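# Hang a necklace behind jewelry box lid tabs

## Task

Drape the necklace so it goes behind one or more of the little tabs on the inside of the jewelry box lid and falls downward on each side of that tab, with the whole necklace within the box; the box must remain upright, the result must hold without the robot supporting it, and the grippers must release and withdraw at the end.

## Robot and tools

Robot: two six-joint arms, left_arm and right_arm, each ending in a two-finger parallel gripper. Joint order for each arm, used everywhere (rows and result lists): waist (joint1), shoulder (joint2), elbow (joint3), wrist pitch (joint4), wrist yaw (joint5), wrist roll (joint6). Stated ranges in radians: waist -2.618 to 3.054, shoulder 0.000 to 3.142, elbow 0.000 to 3.142, wrist pitch -1.571 to 1.571, wrist yaw -1.571 to 1.571, wrist roll -2.094 to 2.094; the true end of each may differ by up to 0.036 rad.

Frames: results report poses in a single scene frame with its origin on the table surface midway between the arms, +x out across the table, +z up; left_arm sits on the +y side (base near (-0.037, +0.315, 0)), right_arm on the -y side (base near (-0.021, -0.324, 0)). The names left/right do not match image sides. Each gripper's fingers point along its own +z and close along its y; end_effector_position is the pinch point between the pads, roughly 1 cm short of the tips. Reported hand positions can be slightly wrong, especially when reaching far.

Command row: 14 numbers, all in [-1, 1], always both arms: left waist, shoulder, elbow, wrist pitch, wrist yaw, wrist roll, left opening, then the same seven for right. The six joint values are scaled offsets, not poses: 1.0 equals 1.202 rad for waist, 1.258 shoulder, 1.238 elbow, 2.073 wrist pitch, 2.022 wrist yaw and wrist roll. The opening is absolute: +1 fully open, -1 closed.

execute_actions(actions): a list of actions; each action is a table of 1 to 15 rows, each row lasting one 1/30 s step; if fewer than 15 rows are given, the last repeats to fill 15 steps (0.5 s). Joint offsets in every row are measured from the joint angles at the start of that action (for the first action, the last reported angles), not from the prior row. An action asking any joint to go more than 0.036 rad past its range end is rejected for both arms; a malformed action, or a bad first action, rejects the whole call. An empty list just returns the current state and images.

move(target, speed, blocking): target is one 14-number row; its joint offsets count from the Joint positions in the most recent result showing them. All joints travel together so they finish at the same time, so hands follow curves. speed (0.01 to 2 rad/s, default 0.5) caps the joint with farthest to go; durations are clamped to 0.5 to 10 s. It ignores obstacles and the other arm. Finger values are sent at the start. The extra "move:" line reports the ending (done, off_target, moving, held, fault), limits=held or limits=none, and each arm's joint farthest from target. With blocking=false you get a reply after 0.5 s; further moves or actions are refused until a result shows the move ended, so use wait or stop.

wait(seconds): 0 to 10 s, holding last commands; returns early if a running move finishes. stop(): brakes a running move (needs room; fingers keep moving). zoom_image(camera, region): camera is cam_head_left, cam_head_right, cam_high, cam_left_wrist or cam_right_wrist; region [x0, y0, x1, y1] in pixels, at most 504x504. read_manual(section) gives licence text only. finished_scene(scene) ends the scene for good and reports success.

Results: per-arm gripper pose (position in m, quat_wxyz); Joint positions and Joint velocities per arm, six joints plus finger-pad gap in m (0.094 open); Joint targets (what joints are currently driven toward); grip_measured on the command scale (each gripper off by up to about 1 mm); joint torques; camera images (all 504x504) with calibration changes. "joint sent to its limit" means a joint was clipped at its end; its absence does not prove more travel exists. "joint command not followed" means a clearance check altered targets. FAULT, MOTOR HOT (75 C) and OVER-TEMPERATURE FAULT lines warn of stops; at 100 C an arm goes limp.

Motion limits: each step, a joint's target stays within a set lead of its measured angle (waist 0.202, shoulder 0.258, elbow 0.238, wrist pitch 0.573, yaw and roll 0.522 rad), and targets that would move the gripper over 70 mm from where it is are scaled back, so big offsets may need several actions. Arms sag under zero offsets: resend offsets back to the wanted angles, then zeros, increasing them if a joint falls short.

Gripping: to hold something, command an opening about 0.03 below grip_measured; less squeezes gentler. Thin items under about 2 mm get weaker grip. Pads can spike on first contact.

Avoid: knocking the box over or anything off the table (failure), dropping or slipping the necklace, fast impacts, pushing targets deep past contact, arms colliding, long heavy holds that heat motors. Occasional external tugs on held items may occur. Finish by opening the gripper and backing away so the necklace rests on its own.

Each tool is called after "Call:" as name(argument=value, ...), one argument or row to a line, values as JSON.

## Session

Call:
execute_actions(
  actions=[],
)

Scene clock: 0.00 s.
left_arm: end_effector_position=(+0.4831, +0.1083, +0.3537) grip_measured=+1.000 end_effector_quat_wxyz=(+0.565, +0.756, +0.159, +0.290) | right_arm: end_effector_position=(+0.2516, +0.0499, +0.2554) grip_measured=+1.000 end_effector_quat_wxyz=(-0.027, -0.012, +0.647, +0.762)
Joint names: [waist, shoulder, elbow, wrist pitch, wrist yaw, wrist roll]
Joint positions: left_arm=[-0.347  1.87   1.768 -0.152  0.701  2.004  0.094] | right_arm=[ 0.422  1.836  0.867  1.272 -0.991  1.843  0.094]
Joint velocities: left_arm=[ 0.007  0.007  0.007 -0.022  0.007 -0.051  0.   ] | right_arm=[-0.002 -0.002  0.007  0.007 -0.022  0.022  0.   ]
Joint torques (N m, as the arm reports them, + toward a larger angle): no reading
Joint targets: left_arm=[-0.347 1.864 1.773 -0.165 0.705 1.996] | right_arm=[0.422 1.830 0.873 1.273 -0.988 1.838]

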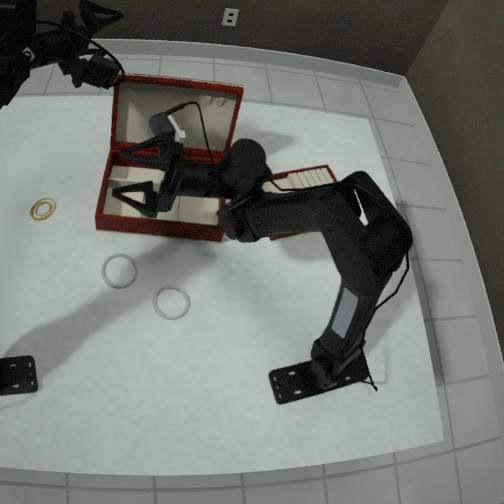

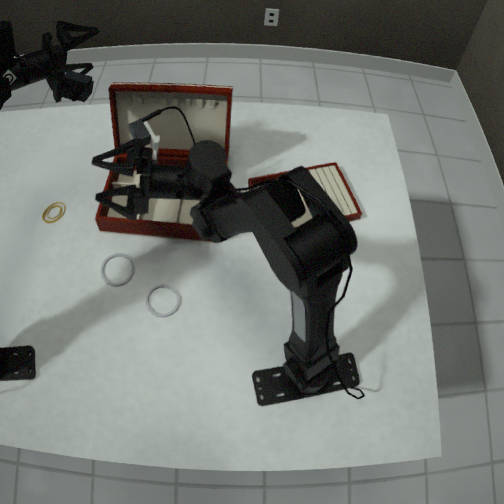

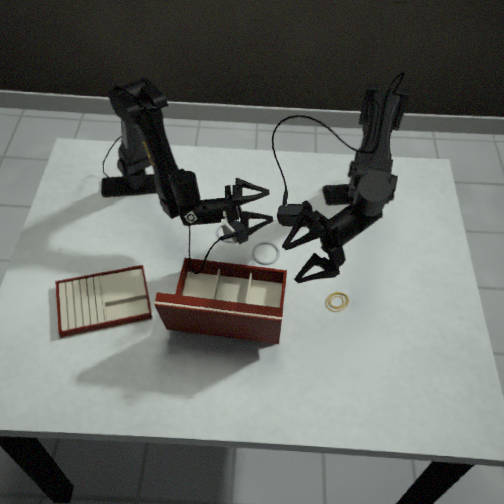

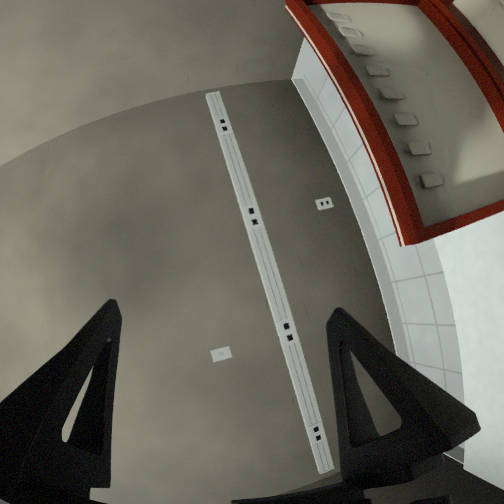

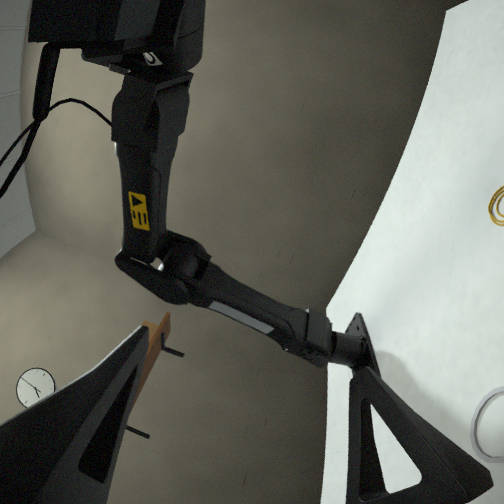

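Call:
zoom_image(
  camera="cam_high",
  region=[310,275,370,325],
)

Call:
zoom_image(
  camera="cam_left_wrist",
  region=[280,0,504,250],
)

Call:
move(
  target=[0.3,-0.3,-0.3,-0.5,-0.347,-0.99,1,-0.6,-0.7,0,-0.8,0.49,-0.91,1],
  speed=1,
)

Region (310, 275, 370, 325) of cam_high's 504x504 image, scaled by 8.400, with more detail than that image has.

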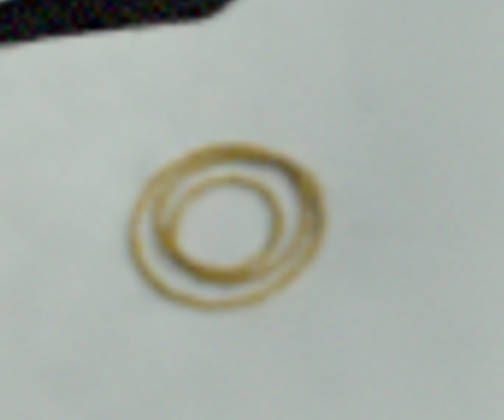

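Region (280, 0, 504, 250) of cam_left_wrist's 504x504 image, scaled by 2.016, with more detail than that image has; it fills the left 452 columns of this view, and the rest is white.

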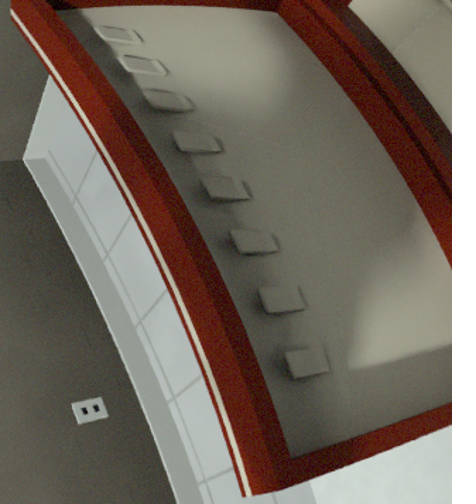

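Scene clock: 17.53 s.
left_arm: end_effector_position=(+0.2864, +0.3721, +0.1811) grip_measured=+1.000 end_effector_quat_wxyz=(+0.150, -0.083, +0.985, +0.009) | right_arm: end_effector_position=(+0.3195, -0.3569, +0.2558) grip_measured=+1.000 end_effector_quat_wxyz=(+0.518, +0.045, +0.854, -0.021)
Joint names: [waist, shoulder, elbow, wrist pitch, wrist yaw, wrist roll]
Joint positions: left_arm=[ 0.005  1.513  1.417 -1.173  0.011  0.009  0.094] | right_arm=[-0.291  0.973  0.867 -0.374 -0.007  0.008  0.094]
Joint velocities: left_arm=[ 0.002  0.012 -0.027  0.022  0.007 -0.037  0.   ] | right_arm=[-0.007 -0.002  0.007 -0.007  0.007 -0.037  0.   ]
Joint torques (N m, as the arm reports them, + toward a larger angle): left_arm=[ 0.64 -8.48  5.95  0.9  -0.13 -0.05] | right_arm=[-0.67 -3.08  5.79  1.12  0.06 -0.04]
Joint targets: left_arm=[0.013 1.492 1.396 -1.188 -0.001 0.002] | right_arm=[-0.299 0.956 0.867 -0.387 -0.000 0.003]
move: off_target (left_arm); limits=none; left_arm: farthest joint: the shoulder, 0.021 radians from its target (0.377 radians at the start); right_arm: farthest joint: the shoulder, 0.018 radians from its target (0.881 radians at the start)
camera_calibration (this result's frames):
cam_left_wrist: T_world_to_cam=[[0.281625, -0.947886, 0.148995, 0.235461], [-0.893686, -0.202591, 0.400352, 0.291571], [-0.349303, -0.245904, -0.904167, 0.457353], [0, 0, 0, 1]] pos_world=[0.354016, 0.394725, 0.26171]
cam_right_wrist: T_world_to_cam=[[0.0514966, -0.973024, 0.224882, -0.416261], [-0.862906, -0.156709, -0.480454, 0.394895], [0.502734, -0.16931, -0.847698, 0.0916066], [0, 0, 0, 1]] pos_world=[0.316139, -0.327639, 0.360993]

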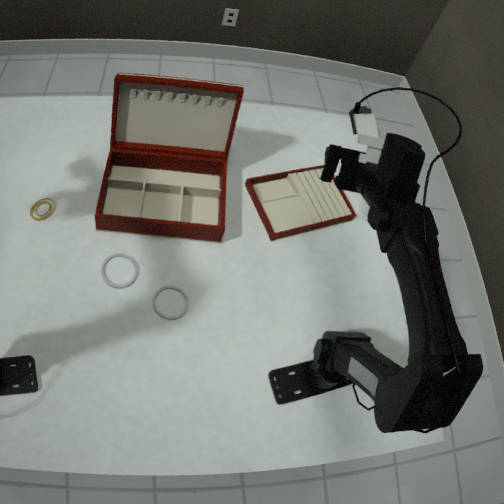

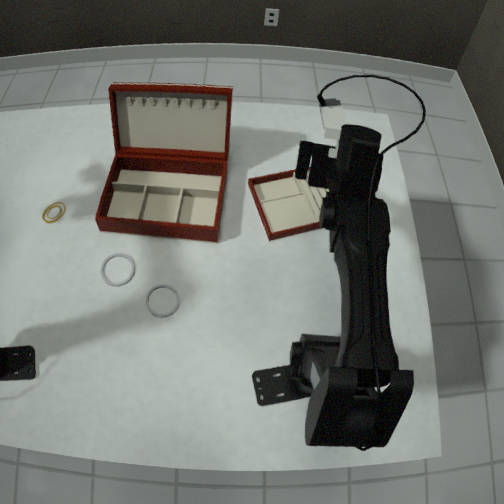

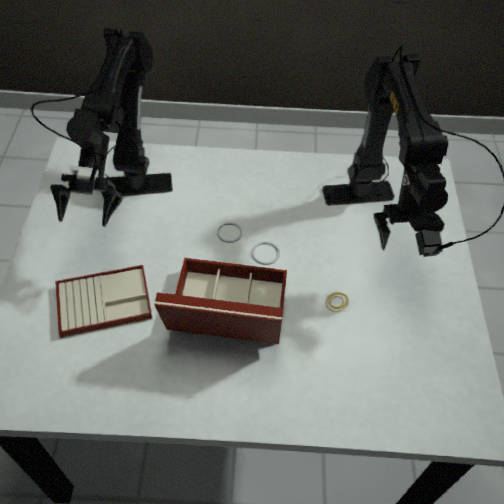

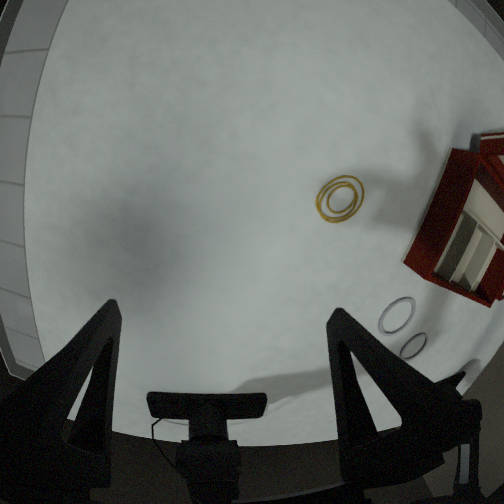

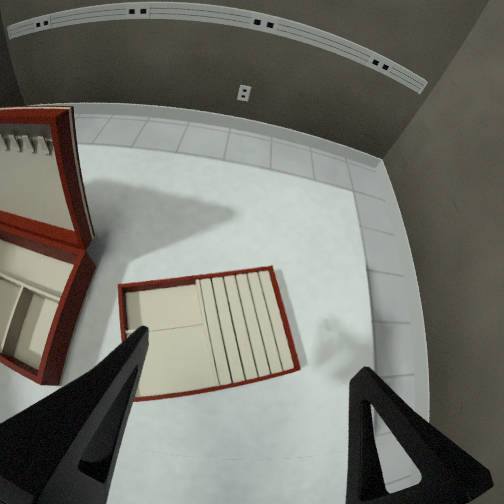

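Call:
move(
  target=[-0.37,0.427,0.175,0.009,0,0,-0.7,0,0,0,0,0,0,1],
  speed=0.8,
)

Call:
zoom_image(
  camera="cam_head_right",
  region=[100,70,250,170],
)

Scene clock: 44.20 s.
left_arm: end_effector_position=(+0.3269, +0.2125, +0.0488) grip_measured=-0.699 end_effector_quat_wxyz=(-0.025, +0.139, +0.990, -0.002) | right_arm: end_effector_position=(+0.3194, -0.3569, +0.2557) grip_measured=+1.000 end_effector_quat_wxyz=(+0.518, +0.045, +0.854, -0.021)
Joint names: [waist, shoulder, elbow, wrist pitch, wrist yaw, wrist roll]
Joint positions: left_arm=[-0.446  2.06   1.601 -1.161  0.011  0.009  0.014] | right_arm=[-0.291  0.973  0.867 -0.375 -0.007  0.007  0.094]
Joint velocities: left_arm=[ 0.012 -0.007 -0.022  0.037 -0.051  0.007 -0.   ] | right_arm=[-0.002 -0.012 -0.012  0.037  0.007  0.007  0.   ]
Joint torques (N m, as the arm reports them, + toward a larger angle): left_arm=[  0.41 -12.54  10.06   0.38  -0.02   0.03] | right_arm=[ 0.   -1.9   5.79  1.25  0.    0.  ]
Joint targets: left_arm=[-0.440 2.051 1.634 -1.154 0.011 0.009] | right_arm=[-0.291 0.973 0.867 -0.374 -0.007 0.008]
move: off_target (left_arm); limits=none; left_arm: farthest joint: the elbow, 0.033 radians from its target (0.217 radians at the start); right_arm: farthest joint: the wrist pitch, 0.001 radians from its target (0.001 radians at the start)
camera_calibration (this result's frames):
cam_left_wrist: T_world_to_cam=[[-0.115814, -0.98798, 0.102385, 0.23319], [-0.706217, 0.154389, 0.690956, 0.19709], [-0.698458, 0.0077166, -0.715609, 0.363703], [0, 0, 0, 1]] pos_world=[0.420227, 0.197152, 0.100214]
cam_right_wrist: T_world_to_cam=[[0.0517606, -0.972948, 0.225151, -0.416362], [-0.863076, -0.157005, -0.480052, 0.394664], [0.502415, -0.169474, -0.847854, 0.0916413], [0, 0, 0, 1]] pos_world=[0.316134, -0.327603, 0.360902]

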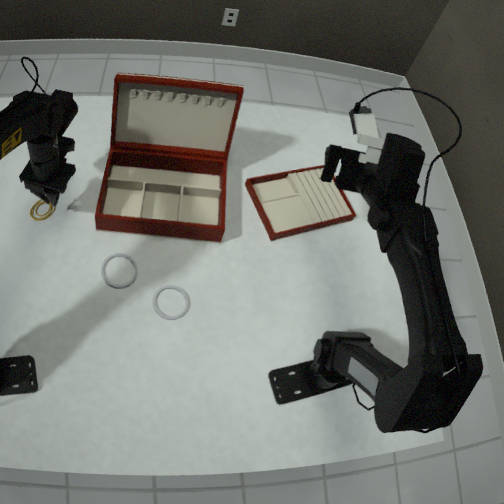

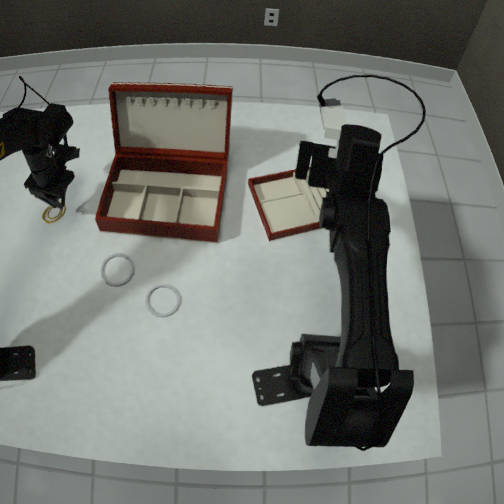

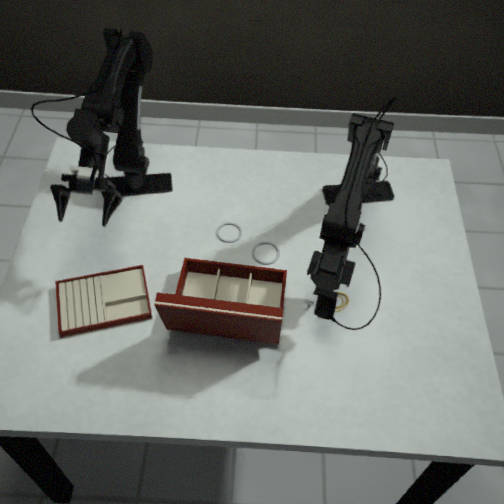

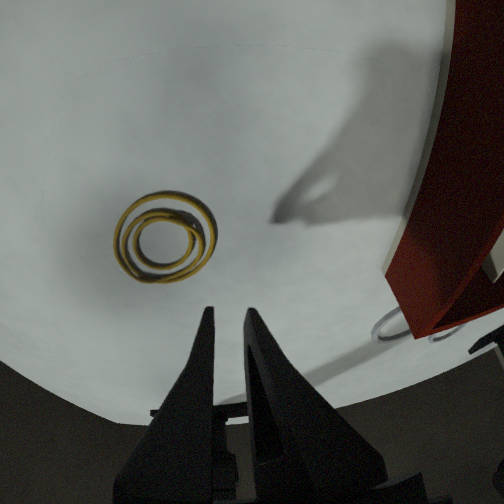

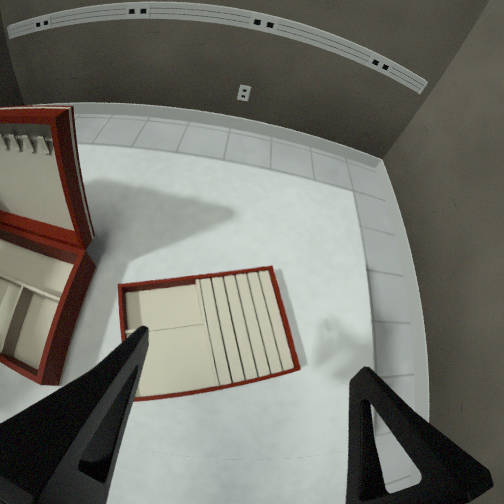

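Region (100, 70, 250, 170) of cam_head_right's 504x504 image, scaled by 3.360, with more detail than that image has.

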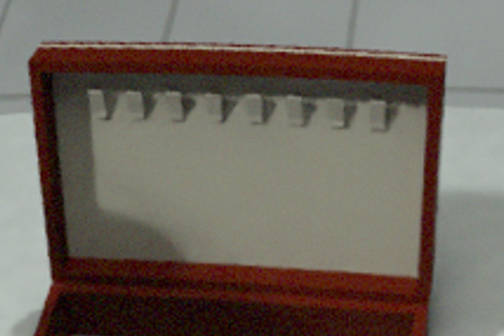

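Call:
zoom_image(
  camera="cam_left_wrist",
  region=[100,170,270,330],
)

Region (100, 170, 270, 330) of cam_left_wrist's 504x504 image, scaled by 2.965, with more detail than that image has; it fills the top 474 rows of this view, and the rest is white.

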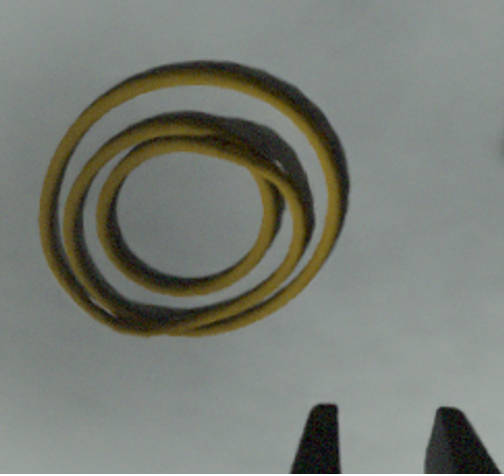

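Call:
move(
  target=[0.024,0.064,0.052,0.054,0,-0.445,-0.85,0,0,0,0,0,0,1],
)

Scene clock: 57.30 s.
left_arm: end_effector_position=(+0.3555, +0.2126, +0.0290) grip_measured=-0.849 end_effector_quat_wxyz=(-0.001, -0.311, +0.950, -0.006) | right_arm: end_effector_position=(+0.3194, -0.3569, +0.2557) grip_measured=+1.000 end_effector_quat_wxyz=(+0.518, +0.045, +0.854, -0.021)
Joint names: [waist, shoulder, elbow, wrist pitch, wrist yaw, wrist roll]
Joint positions: left_arm=[-0.427  2.131  1.631 -1.065  0.011 -0.884  0.007] | right_arm=[-0.291  0.973  0.867 -0.375 -0.007  0.007  0.094]
Joint velocities: left_arm=[-0.012 -0.002 -0.002  0.037  0.051  0.007 -0.   ] | right_arm=[-0.027  0.002 -0.022  0.037 -0.037  0.051  0.   ]
Joint torques (N m, as the arm reports them, + toward a larger angle): left_arm=[  0.76 -11.72  10.19   0.59  -0.01  -0.05] | right_arm=[ 0.01 -1.9   5.8   1.25  0.   -0.01]
Joint targets: left_arm=[-0.417 2.140 1.665 -1.049 0.011 -0.891] | right_arm=[-0.291 0.973 0.867 -0.375 -0.007 0.007]
move: off_target (left_arm); limits=none; left_arm: farthest joint: the elbow, 0.035 radians from its target (0.065 radians at the start); right_arm: farthest joint: the waist, 0.000 radians from its target (0.000 radians at the start)
camera_calibration (this result's frames):
cam_left_wrist: T_world_to_cam=[[0.706025, -0.699676, 0.109464, -0.115076], [-0.579003, -0.481295, 0.658112, 0.321846], [-0.40778, -0.528024, -0.74492, 0.380882], [0, 0, 0, 1]] pos_world=[0.422913, 0.275501, 0.0845126]
cam_right_wrist: T_world_to_cam=[[0.0517606, -0.972948, 0.225151, -0.416362], [-0.863076, -0.157005, -0.480052, 0.394664], [0.502415, -0.169474, -0.847854, 0.0916413], [0, 0, 0, 1]] pos_world=[0.316134, -0.327603, 0.360902]

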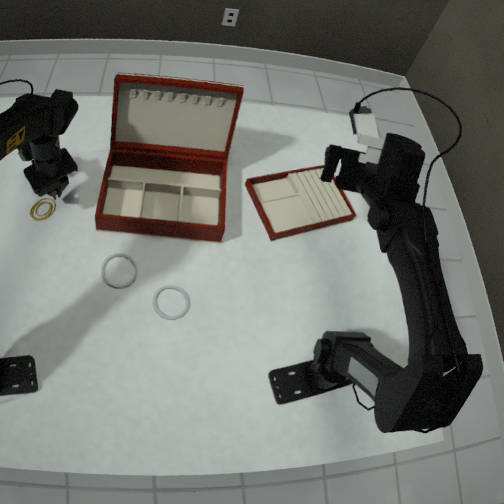

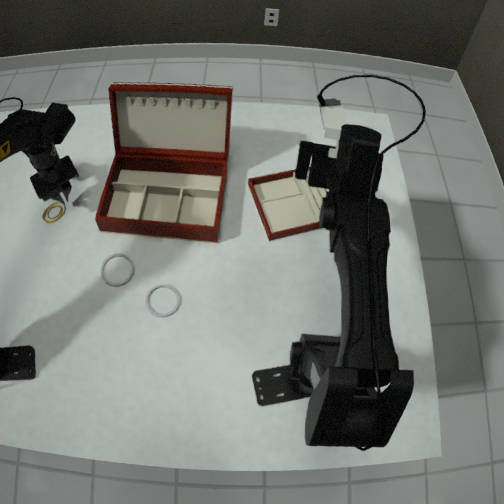

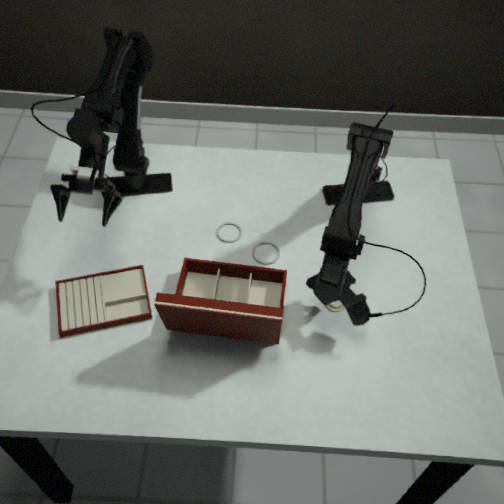

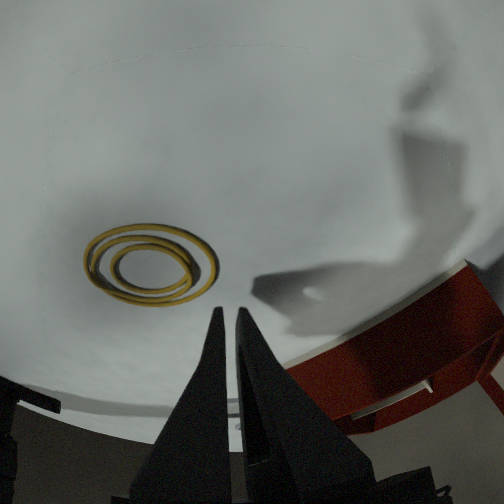

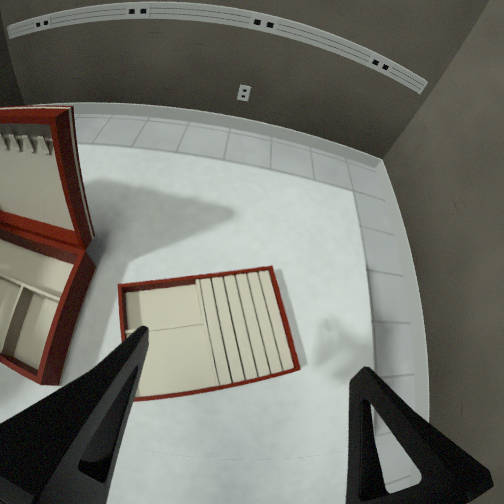

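Call:
move(
  target=[0.019,0.029,0.028,-0.008,0,0,-0.85,0,0,0,0,0,0,1],
  speed=0.1,
)

Call:
zoom_image(
  camera="cam_left_wrist",
  region=[100,200,300,400],
)

Scene clock: 64.73 s.
left_arm: end_effector_position=(+0.3542, +0.2191, +0.0174) grip_measured=-0.849 end_effector_quat_wxyz=(-0.013, -0.318, +0.948, +0.002) | right_arm: end_effector_position=(+0.3194, -0.3569, +0.2557) grip_measured=+1.000 end_effector_quat_wxyz=(+0.518, +0.045, +0.854, -0.021)
Joint names: [waist, shoulder, elbow, wrist pitch, wrist yaw, wrist roll]
Joint positions: left_arm=[-0.412  2.161  1.631 -1.065  0.011 -0.885  0.007] | right_arm=[-0.291  0.973  0.867 -0.375 -0.007  0.007  0.094]
Joint velocities: left_arm=[ 0.007 -0.002 -0.012 -0.022 -0.051 -0.007 -0.   ] | right_arm=[ 0.027  0.022 -0.002 -0.051  0.037  0.007  0.   ]
Joint torques (N m, as the arm reports them, + toward a larger angle): left_arm=[  0.61 -12.23  10.05   0.19   0.     0.03] | right_arm=[ 0.   -1.91  5.8   1.25  0.   -0.01]
Joint targets: left_arm=[-0.404 2.167 1.665 -1.081 0.011 -0.884] | right_arm=[-0.291 0.973 0.867 -0.375 -0.007 0.007]
move: off_target (left_arm); limits=none; left_arm: farthest joint: the elbow, 0.035 radians from its target (0.035 radians at the start); right_arm: farthest joint: the waist, 0.000 radians from its target (0.000 radians at the start)
camera_calibration (this result's frames):
cam_left_wrist: T_world_to_cam=[[0.719709, -0.689231, 0.0835405, -0.114993], [-0.551928, -0.494994, 0.671086, 0.325016], [-0.421181, -0.529095, -0.736658, 0.380005], [0, 0, 0, 1]] pos_world=[0.422198, 0.282683, 0.0714267]
cam_right_wrist: T_world_to_cam=[[0.0517606, -0.972948, 0.225151, -0.416362], [-0.863076, -0.157005, -0.480052, 0.394664], [0.502415, -0.169474, -0.847854, 0.0916413], [0, 0, 0, 1]] pos_world=[0.316134, -0.327603, 0.360902]

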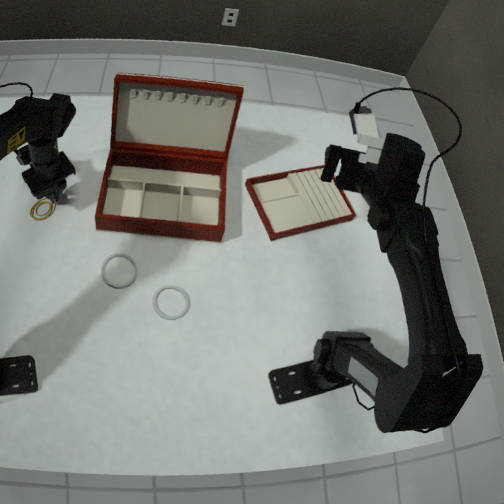

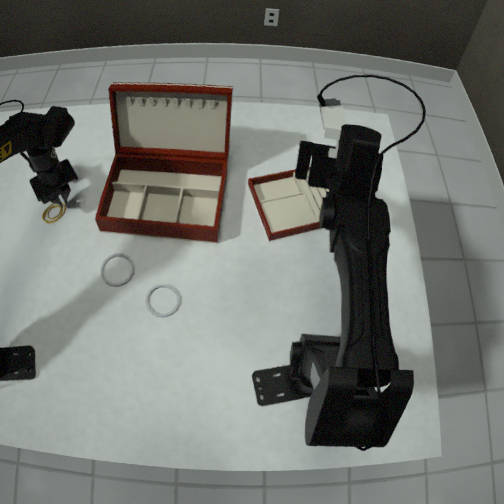

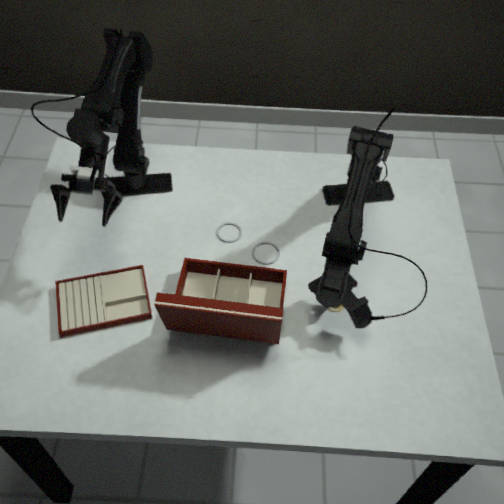

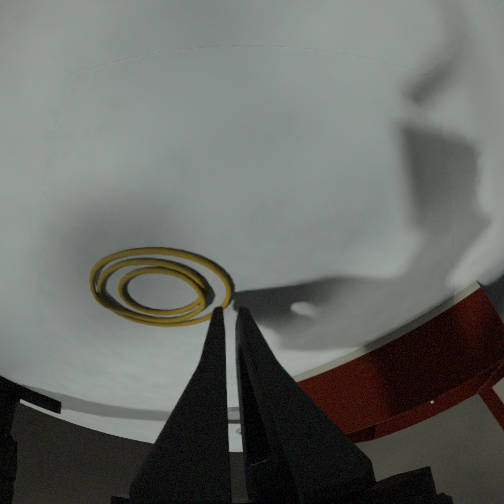

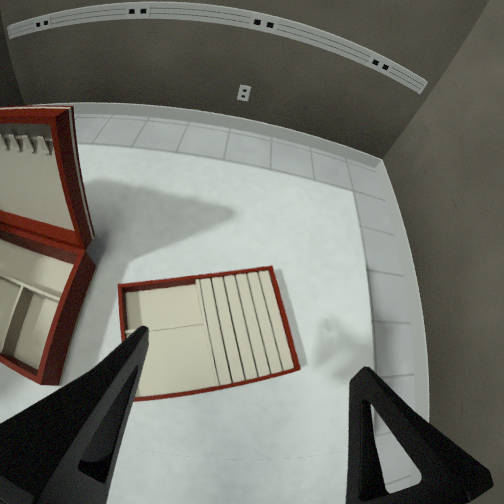

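Region (100, 200, 300, 400) of cam_left_wrist's 504x504 image, scaled by 2.520, with more detail than that image has.

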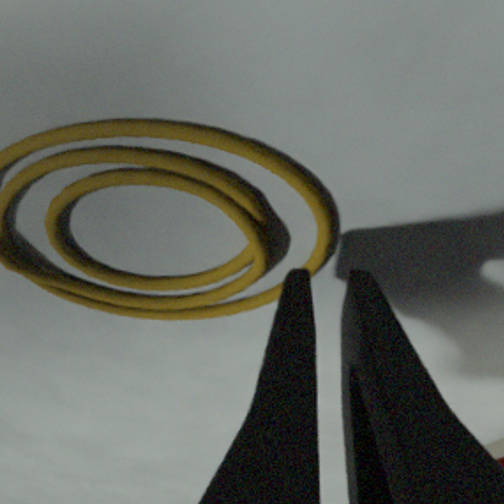

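Call:
move(
  target=[0.006,0.024,0.028,0,0,0,-0.85,0,0,0,0,0,0,1],
  speed=0.04,
)

Call:
zoom_image(
  camera="cam_left_wrist",
  region=[100,200,300,400],
)

Scene clock: 69.20 s.
left_arm: end_effector_position=(+0.3521, +0.2196, +0.0095) grip_measured=-0.849 end_effector_quat_wxyz=(-0.022, -0.318, +0.948, +0.007) | right_arm: end_effector_position=(+0.3194, -0.3569, +0.2557) grip_measured=+1.000 end_effector_quat_wxyz=(+0.518, +0.045, +0.854, -0.021)
Joint names: [waist, shoulder, elbow, wrist pitch, wrist yaw, wrist roll]
Joint positions: left_arm=[-0.412  2.182  1.631 -1.065  0.011 -0.885  0.007] | right_arm=[-0.291  0.973  0.867 -0.375 -0.007  0.007  0.094]
Joint velocities: left_arm=[-0.012 -0.012 -0.017  0.051 -0.007 -0.007  0.001] | right_arm=[ 0.022 -0.017 -0.002  0.007 -0.007 -0.007  0.   ]
Joint torques (N m, as the arm reports them, + toward a larger angle): left_arm=[  0.57 -12.    10.1    0.32  -0.01   0.03] | right_arm=[ 0.   -1.91  5.8   1.25  0.   -0.01]
Joint targets: left_arm=[-0.405 2.191 1.665 -1.065 0.011 -0.885] | right_arm=[-0.291 0.973 0.867 -0.375 -0.007 0.007]
move: off_target (left_arm); limits=none; left_arm: farthest joint: the elbow, 0.035 radians from its target (0.035 radians at the start); right_arm: farthest joint: the waist, 0.000 radians from its target (0.000 radians at the start)
camera_calibration (this result's frames):
cam_left_wrist: T_world_to_cam=[[0.721204, -0.689592, 0.0657786, -0.112745], [-0.538405, -0.498261, 0.6796, 0.32525], [-0.435872, -0.525546, -0.730628, 0.377936], [0, 0, 0, 1]] pos_world=[0.421161, 0.282934, 0.0625065]
cam_right_wrist: T_world_to_cam=[[0.0517606, -0.972948, 0.225151, -0.416362], [-0.863076, -0.157005, -0.480052, 0.394664], [0.502415, -0.169474, -0.847854, 0.0916413], [0, 0, 0, 1]] pos_world=[0.316134, -0.327603, 0.360902]

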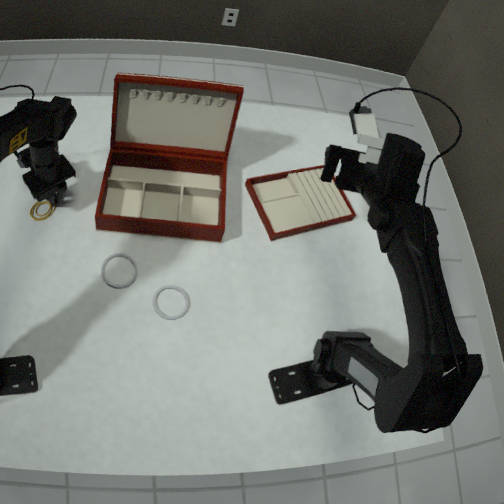

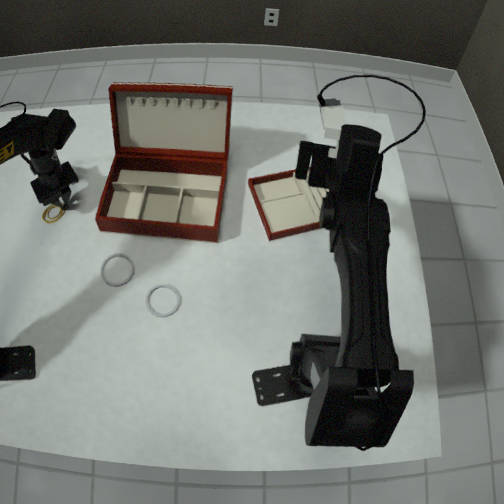

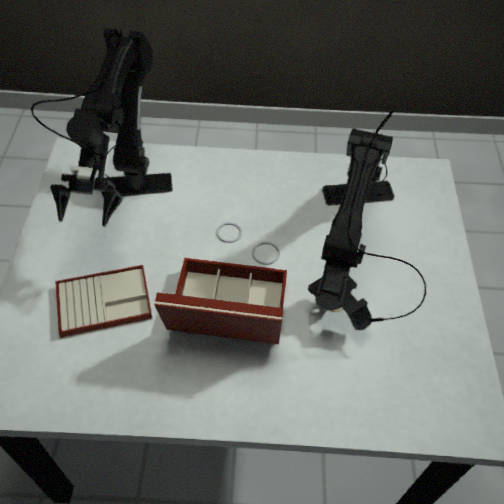

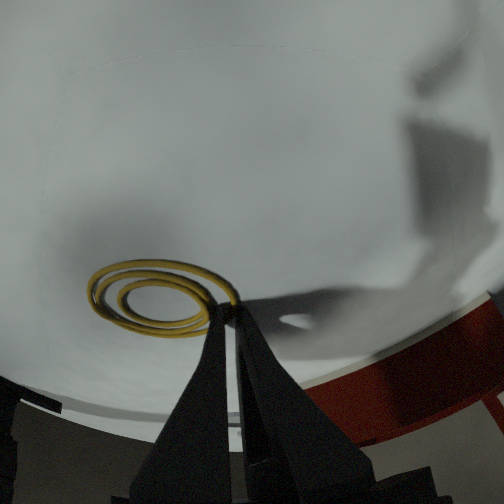

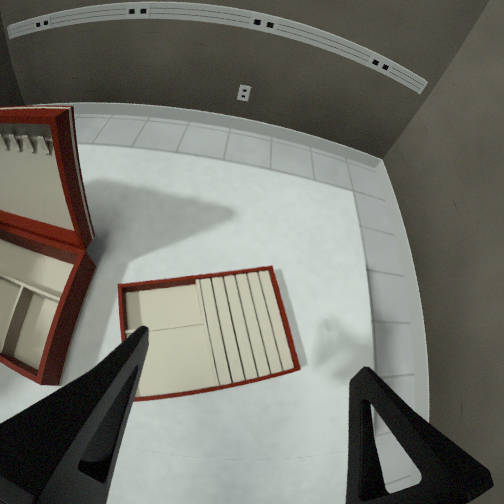

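Region (100, 200, 300, 400) of cam_left_wrist's 504x504 image, scaled by 2.520, with more detail than that image has.

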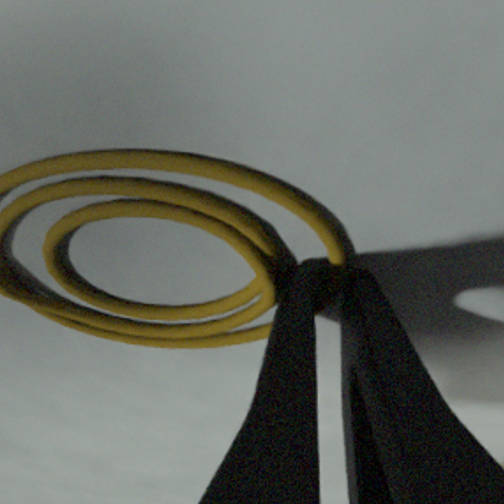

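Shift slightly outward, lower, then close.

Call:
execute_actions(
  actions=[
    [[-0.011,0.007,0.028,0,0,0,-0.85,0,0,0,0,0,0,1]],
    [[0,0.013,0.028,0,0,0,-0.85,0,0,0,0,0,0,1]],
    [[0,0.008,0.028,0,0,0,-1,0,0,0,0,0,0,1]],
  ],
)

Call:
zoom_image(
  camera="cam_left_wrist",
  region=[100,200,300,400],
)

Scene clock: 78.47 s.
left_arm: end_effector_position=(+0.3538, +0.2192, +0.0108) grip_measured=-0.987 end_effector_quat_wxyz=(-0.020, -0.318, +0.948, +0.006) | right_arm: end_effector_position=(+0.3194, -0.3569, +0.2557) grip_measured=+1.000 end_effector_quat_wxyz=(+0.518, +0.045, +0.854, -0.021)
Joint names: [waist, shoulder, elbow, wrist pitch, wrist yaw, wrist roll]
Joint positions: left_arm=[-0.412  2.182  1.636 -1.065  0.011 -0.885  0.001] | right_arm=[-0.291  0.973  0.867 -0.375 -0.007  0.007  0.094]
Joint velocities: left_arm=[ 0.017 -0.007  0.007 -0.081  0.007  0.081 -0.   ] | right_arm=[ 0.007 -0.007  0.002 -0.007 -0.022 -0.007  0.   ]
Joint torques (N m, as the arm reports them, + toward a larger angle): left_arm=[  0.09 -11.96   9.57   0.32   0.     0.02] | right_arm=[ 0.01 -1.9   5.79  1.25  0.   -0.01]
Joint targets: left_arm=[-0.412 2.192 1.665 -1.065 0.011 -0.885] | right_arm=[-0.291 0.973 0.867 -0.375 -0.007 0.007]
camera_calibration (this result's frames):
cam_left_wrist: T_world_to_cam=[[0.720868, -0.68947, 0.0705775, -0.114317], [-0.541859, -0.497167, 0.677653, 0.326083], [-0.432133, -0.526741, -0.731987, 0.378265], [0, 0, 0, 1]] pos_world=[0.422559, 0.282548, 0.0639824]
cam_right_wrist: T_world_to_cam=[[0.0517606, -0.972948, 0.225151, -0.416362], [-0.863076, -0.157005, -0.480052, 0.394664], [0.502415, -0.169474, -0.847854, 0.0916413], [0, 0, 0, 1]] pos_world=[0.316134, -0.327603, 0.360902]

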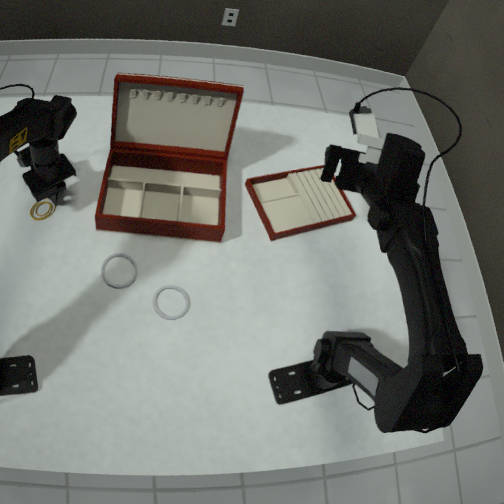

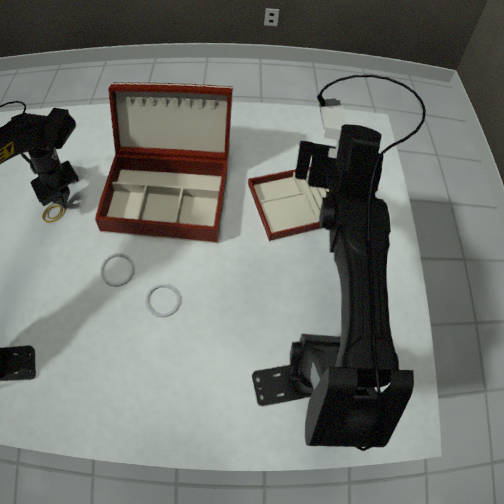

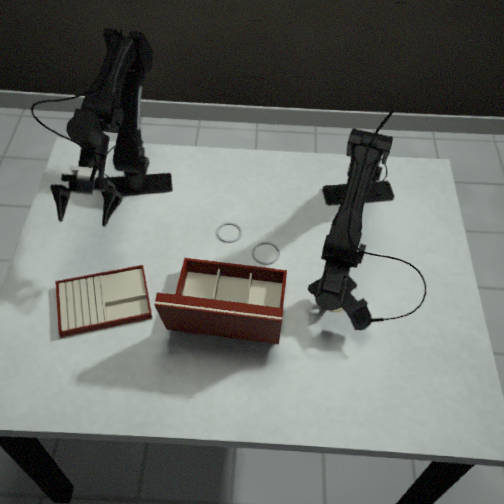

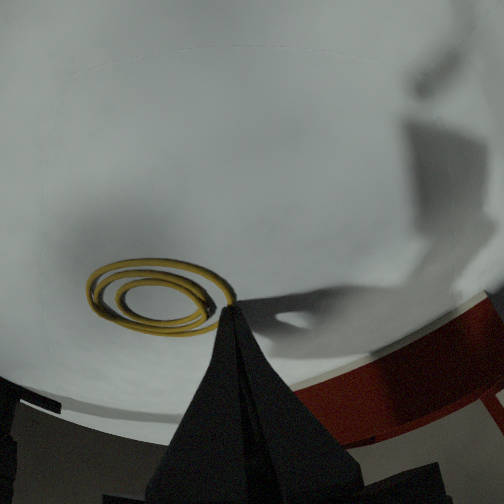

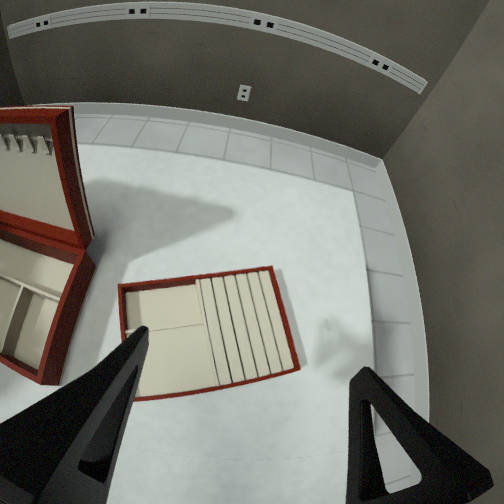

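Region (100, 200, 300, 400) of cam_left_wrist's 504x504 image, scaled by 2.520, with more detail than that image has.

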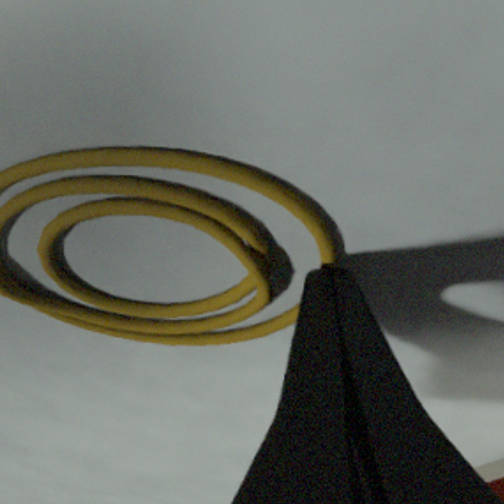

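Call:
execute_actions(
  actions=[
    [[0,0.008,0.02,0,0,0,-0.84,0,0,0,0,0,0,1]],
    [[0,0.022,0.02,0,0,0,-0.84,0,0,0,0,0,0,1]],
    [[0,0.008,0.02,0,0,0,-0.84,0,0,0,0,0,0,1]],
    [[0,0.008,0.02,0,0,0,-1,0,0,0,0,0,0,1]],
  ],
)

Call:
zoom_image(
  camera="cam_left_wrist",
  region=[100,200,300,400],
)

Scene clock: 84.97 s.
left_arm: end_effector_position=(+0.3533, +0.2193, +0.0084) grip_measured=-0.977 end_effector_quat_wxyz=(-0.023, -0.318, +0.948, +0.007) | right_arm: end_effector_position=(+0.3194, -0.3569, +0.2557) grip_measured=+1.000 end_effector_quat_wxyz=(+0.518, +0.045, +0.854, -0.021)
Joint names: [waist, shoulder, elbow, wrist pitch, wrist yaw, wrist roll]
Joint positions: left_arm=[-0.412  2.189  1.638 -1.065  0.011 -0.885  0.001] | right_arm=[-0.291  0.973  0.867 -0.375 -0.007  0.007  0.094]
Joint velocities: left_arm=[ 0.017 -0.007 -0.007  0.022  0.037  0.066  0.   ] | right_arm=[0.012 0.007 0.007 0.022 0.066 0.007 0.   ]
Joint torques (N m, as the arm reports them, + toward a larger angle): left_arm=[  0.08 -12.     9.15   0.31  -0.01   0.02] | right_arm=[ 0.01 -1.91  5.8   1.25  0.   -0.01]
Joint targets: left_arm=[-0.412 2.199 1.662 -1.065 0.011 -0.885] | right_arm=[-0.291 0.973 0.867 -0.375 -0.007 0.007]
camera_calibration (this result's frames):
cam_left_wrist: T_world_to_cam=[[0.721295, -0.689573, 0.0649819, -0.11381], [-0.537579, -0.498201, 0.680297, 0.326208], [-0.436741, -0.525628, -0.73005, 0.377727], [0, 0, 0, 1]] pos_world=[0.422422, 0.282581, 0.061236]
cam_right_wrist: T_world_to_cam=[[0.0517606, -0.972948, 0.225151, -0.416362], [-0.863076, -0.157005, -0.480052, 0.394664], [0.502415, -0.169474, -0.847854, 0.0916413], [0, 0, 0, 1]] pos_world=[0.316134, -0.327603, 0.360902]

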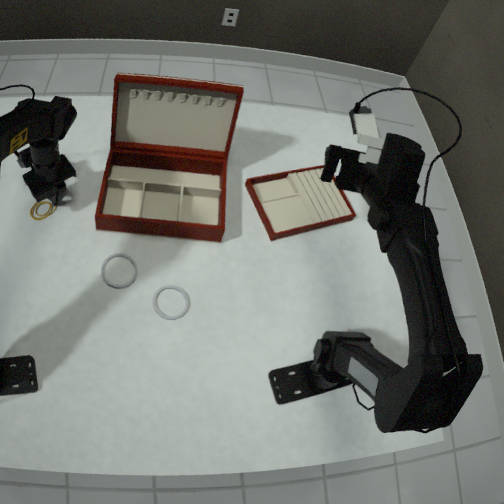

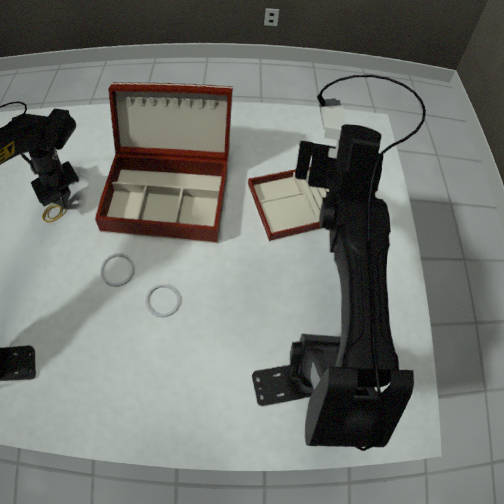

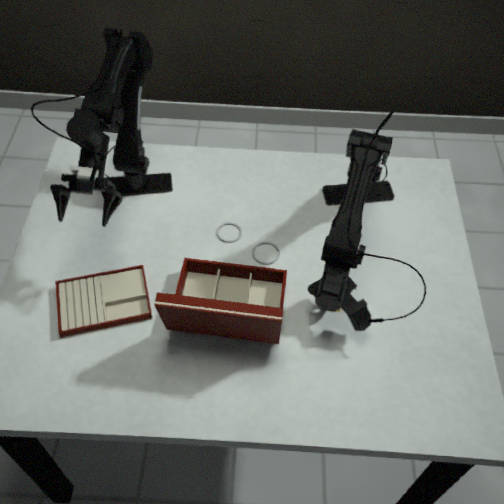

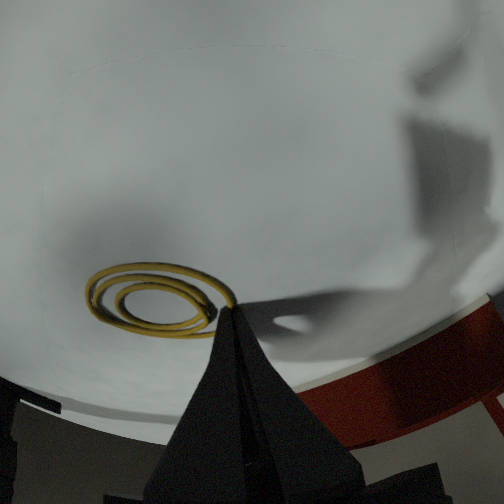

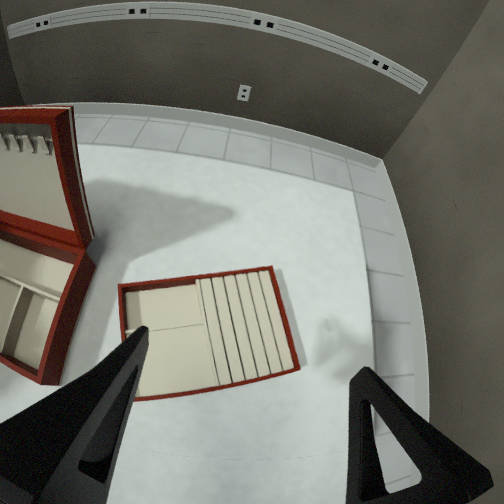

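Region (100, 200, 300, 400) of cam_left_wrist's 504x504 image, scaled by 2.520, with more detail than that image has.

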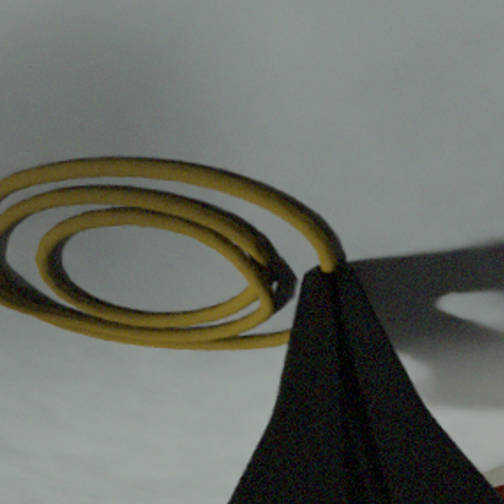

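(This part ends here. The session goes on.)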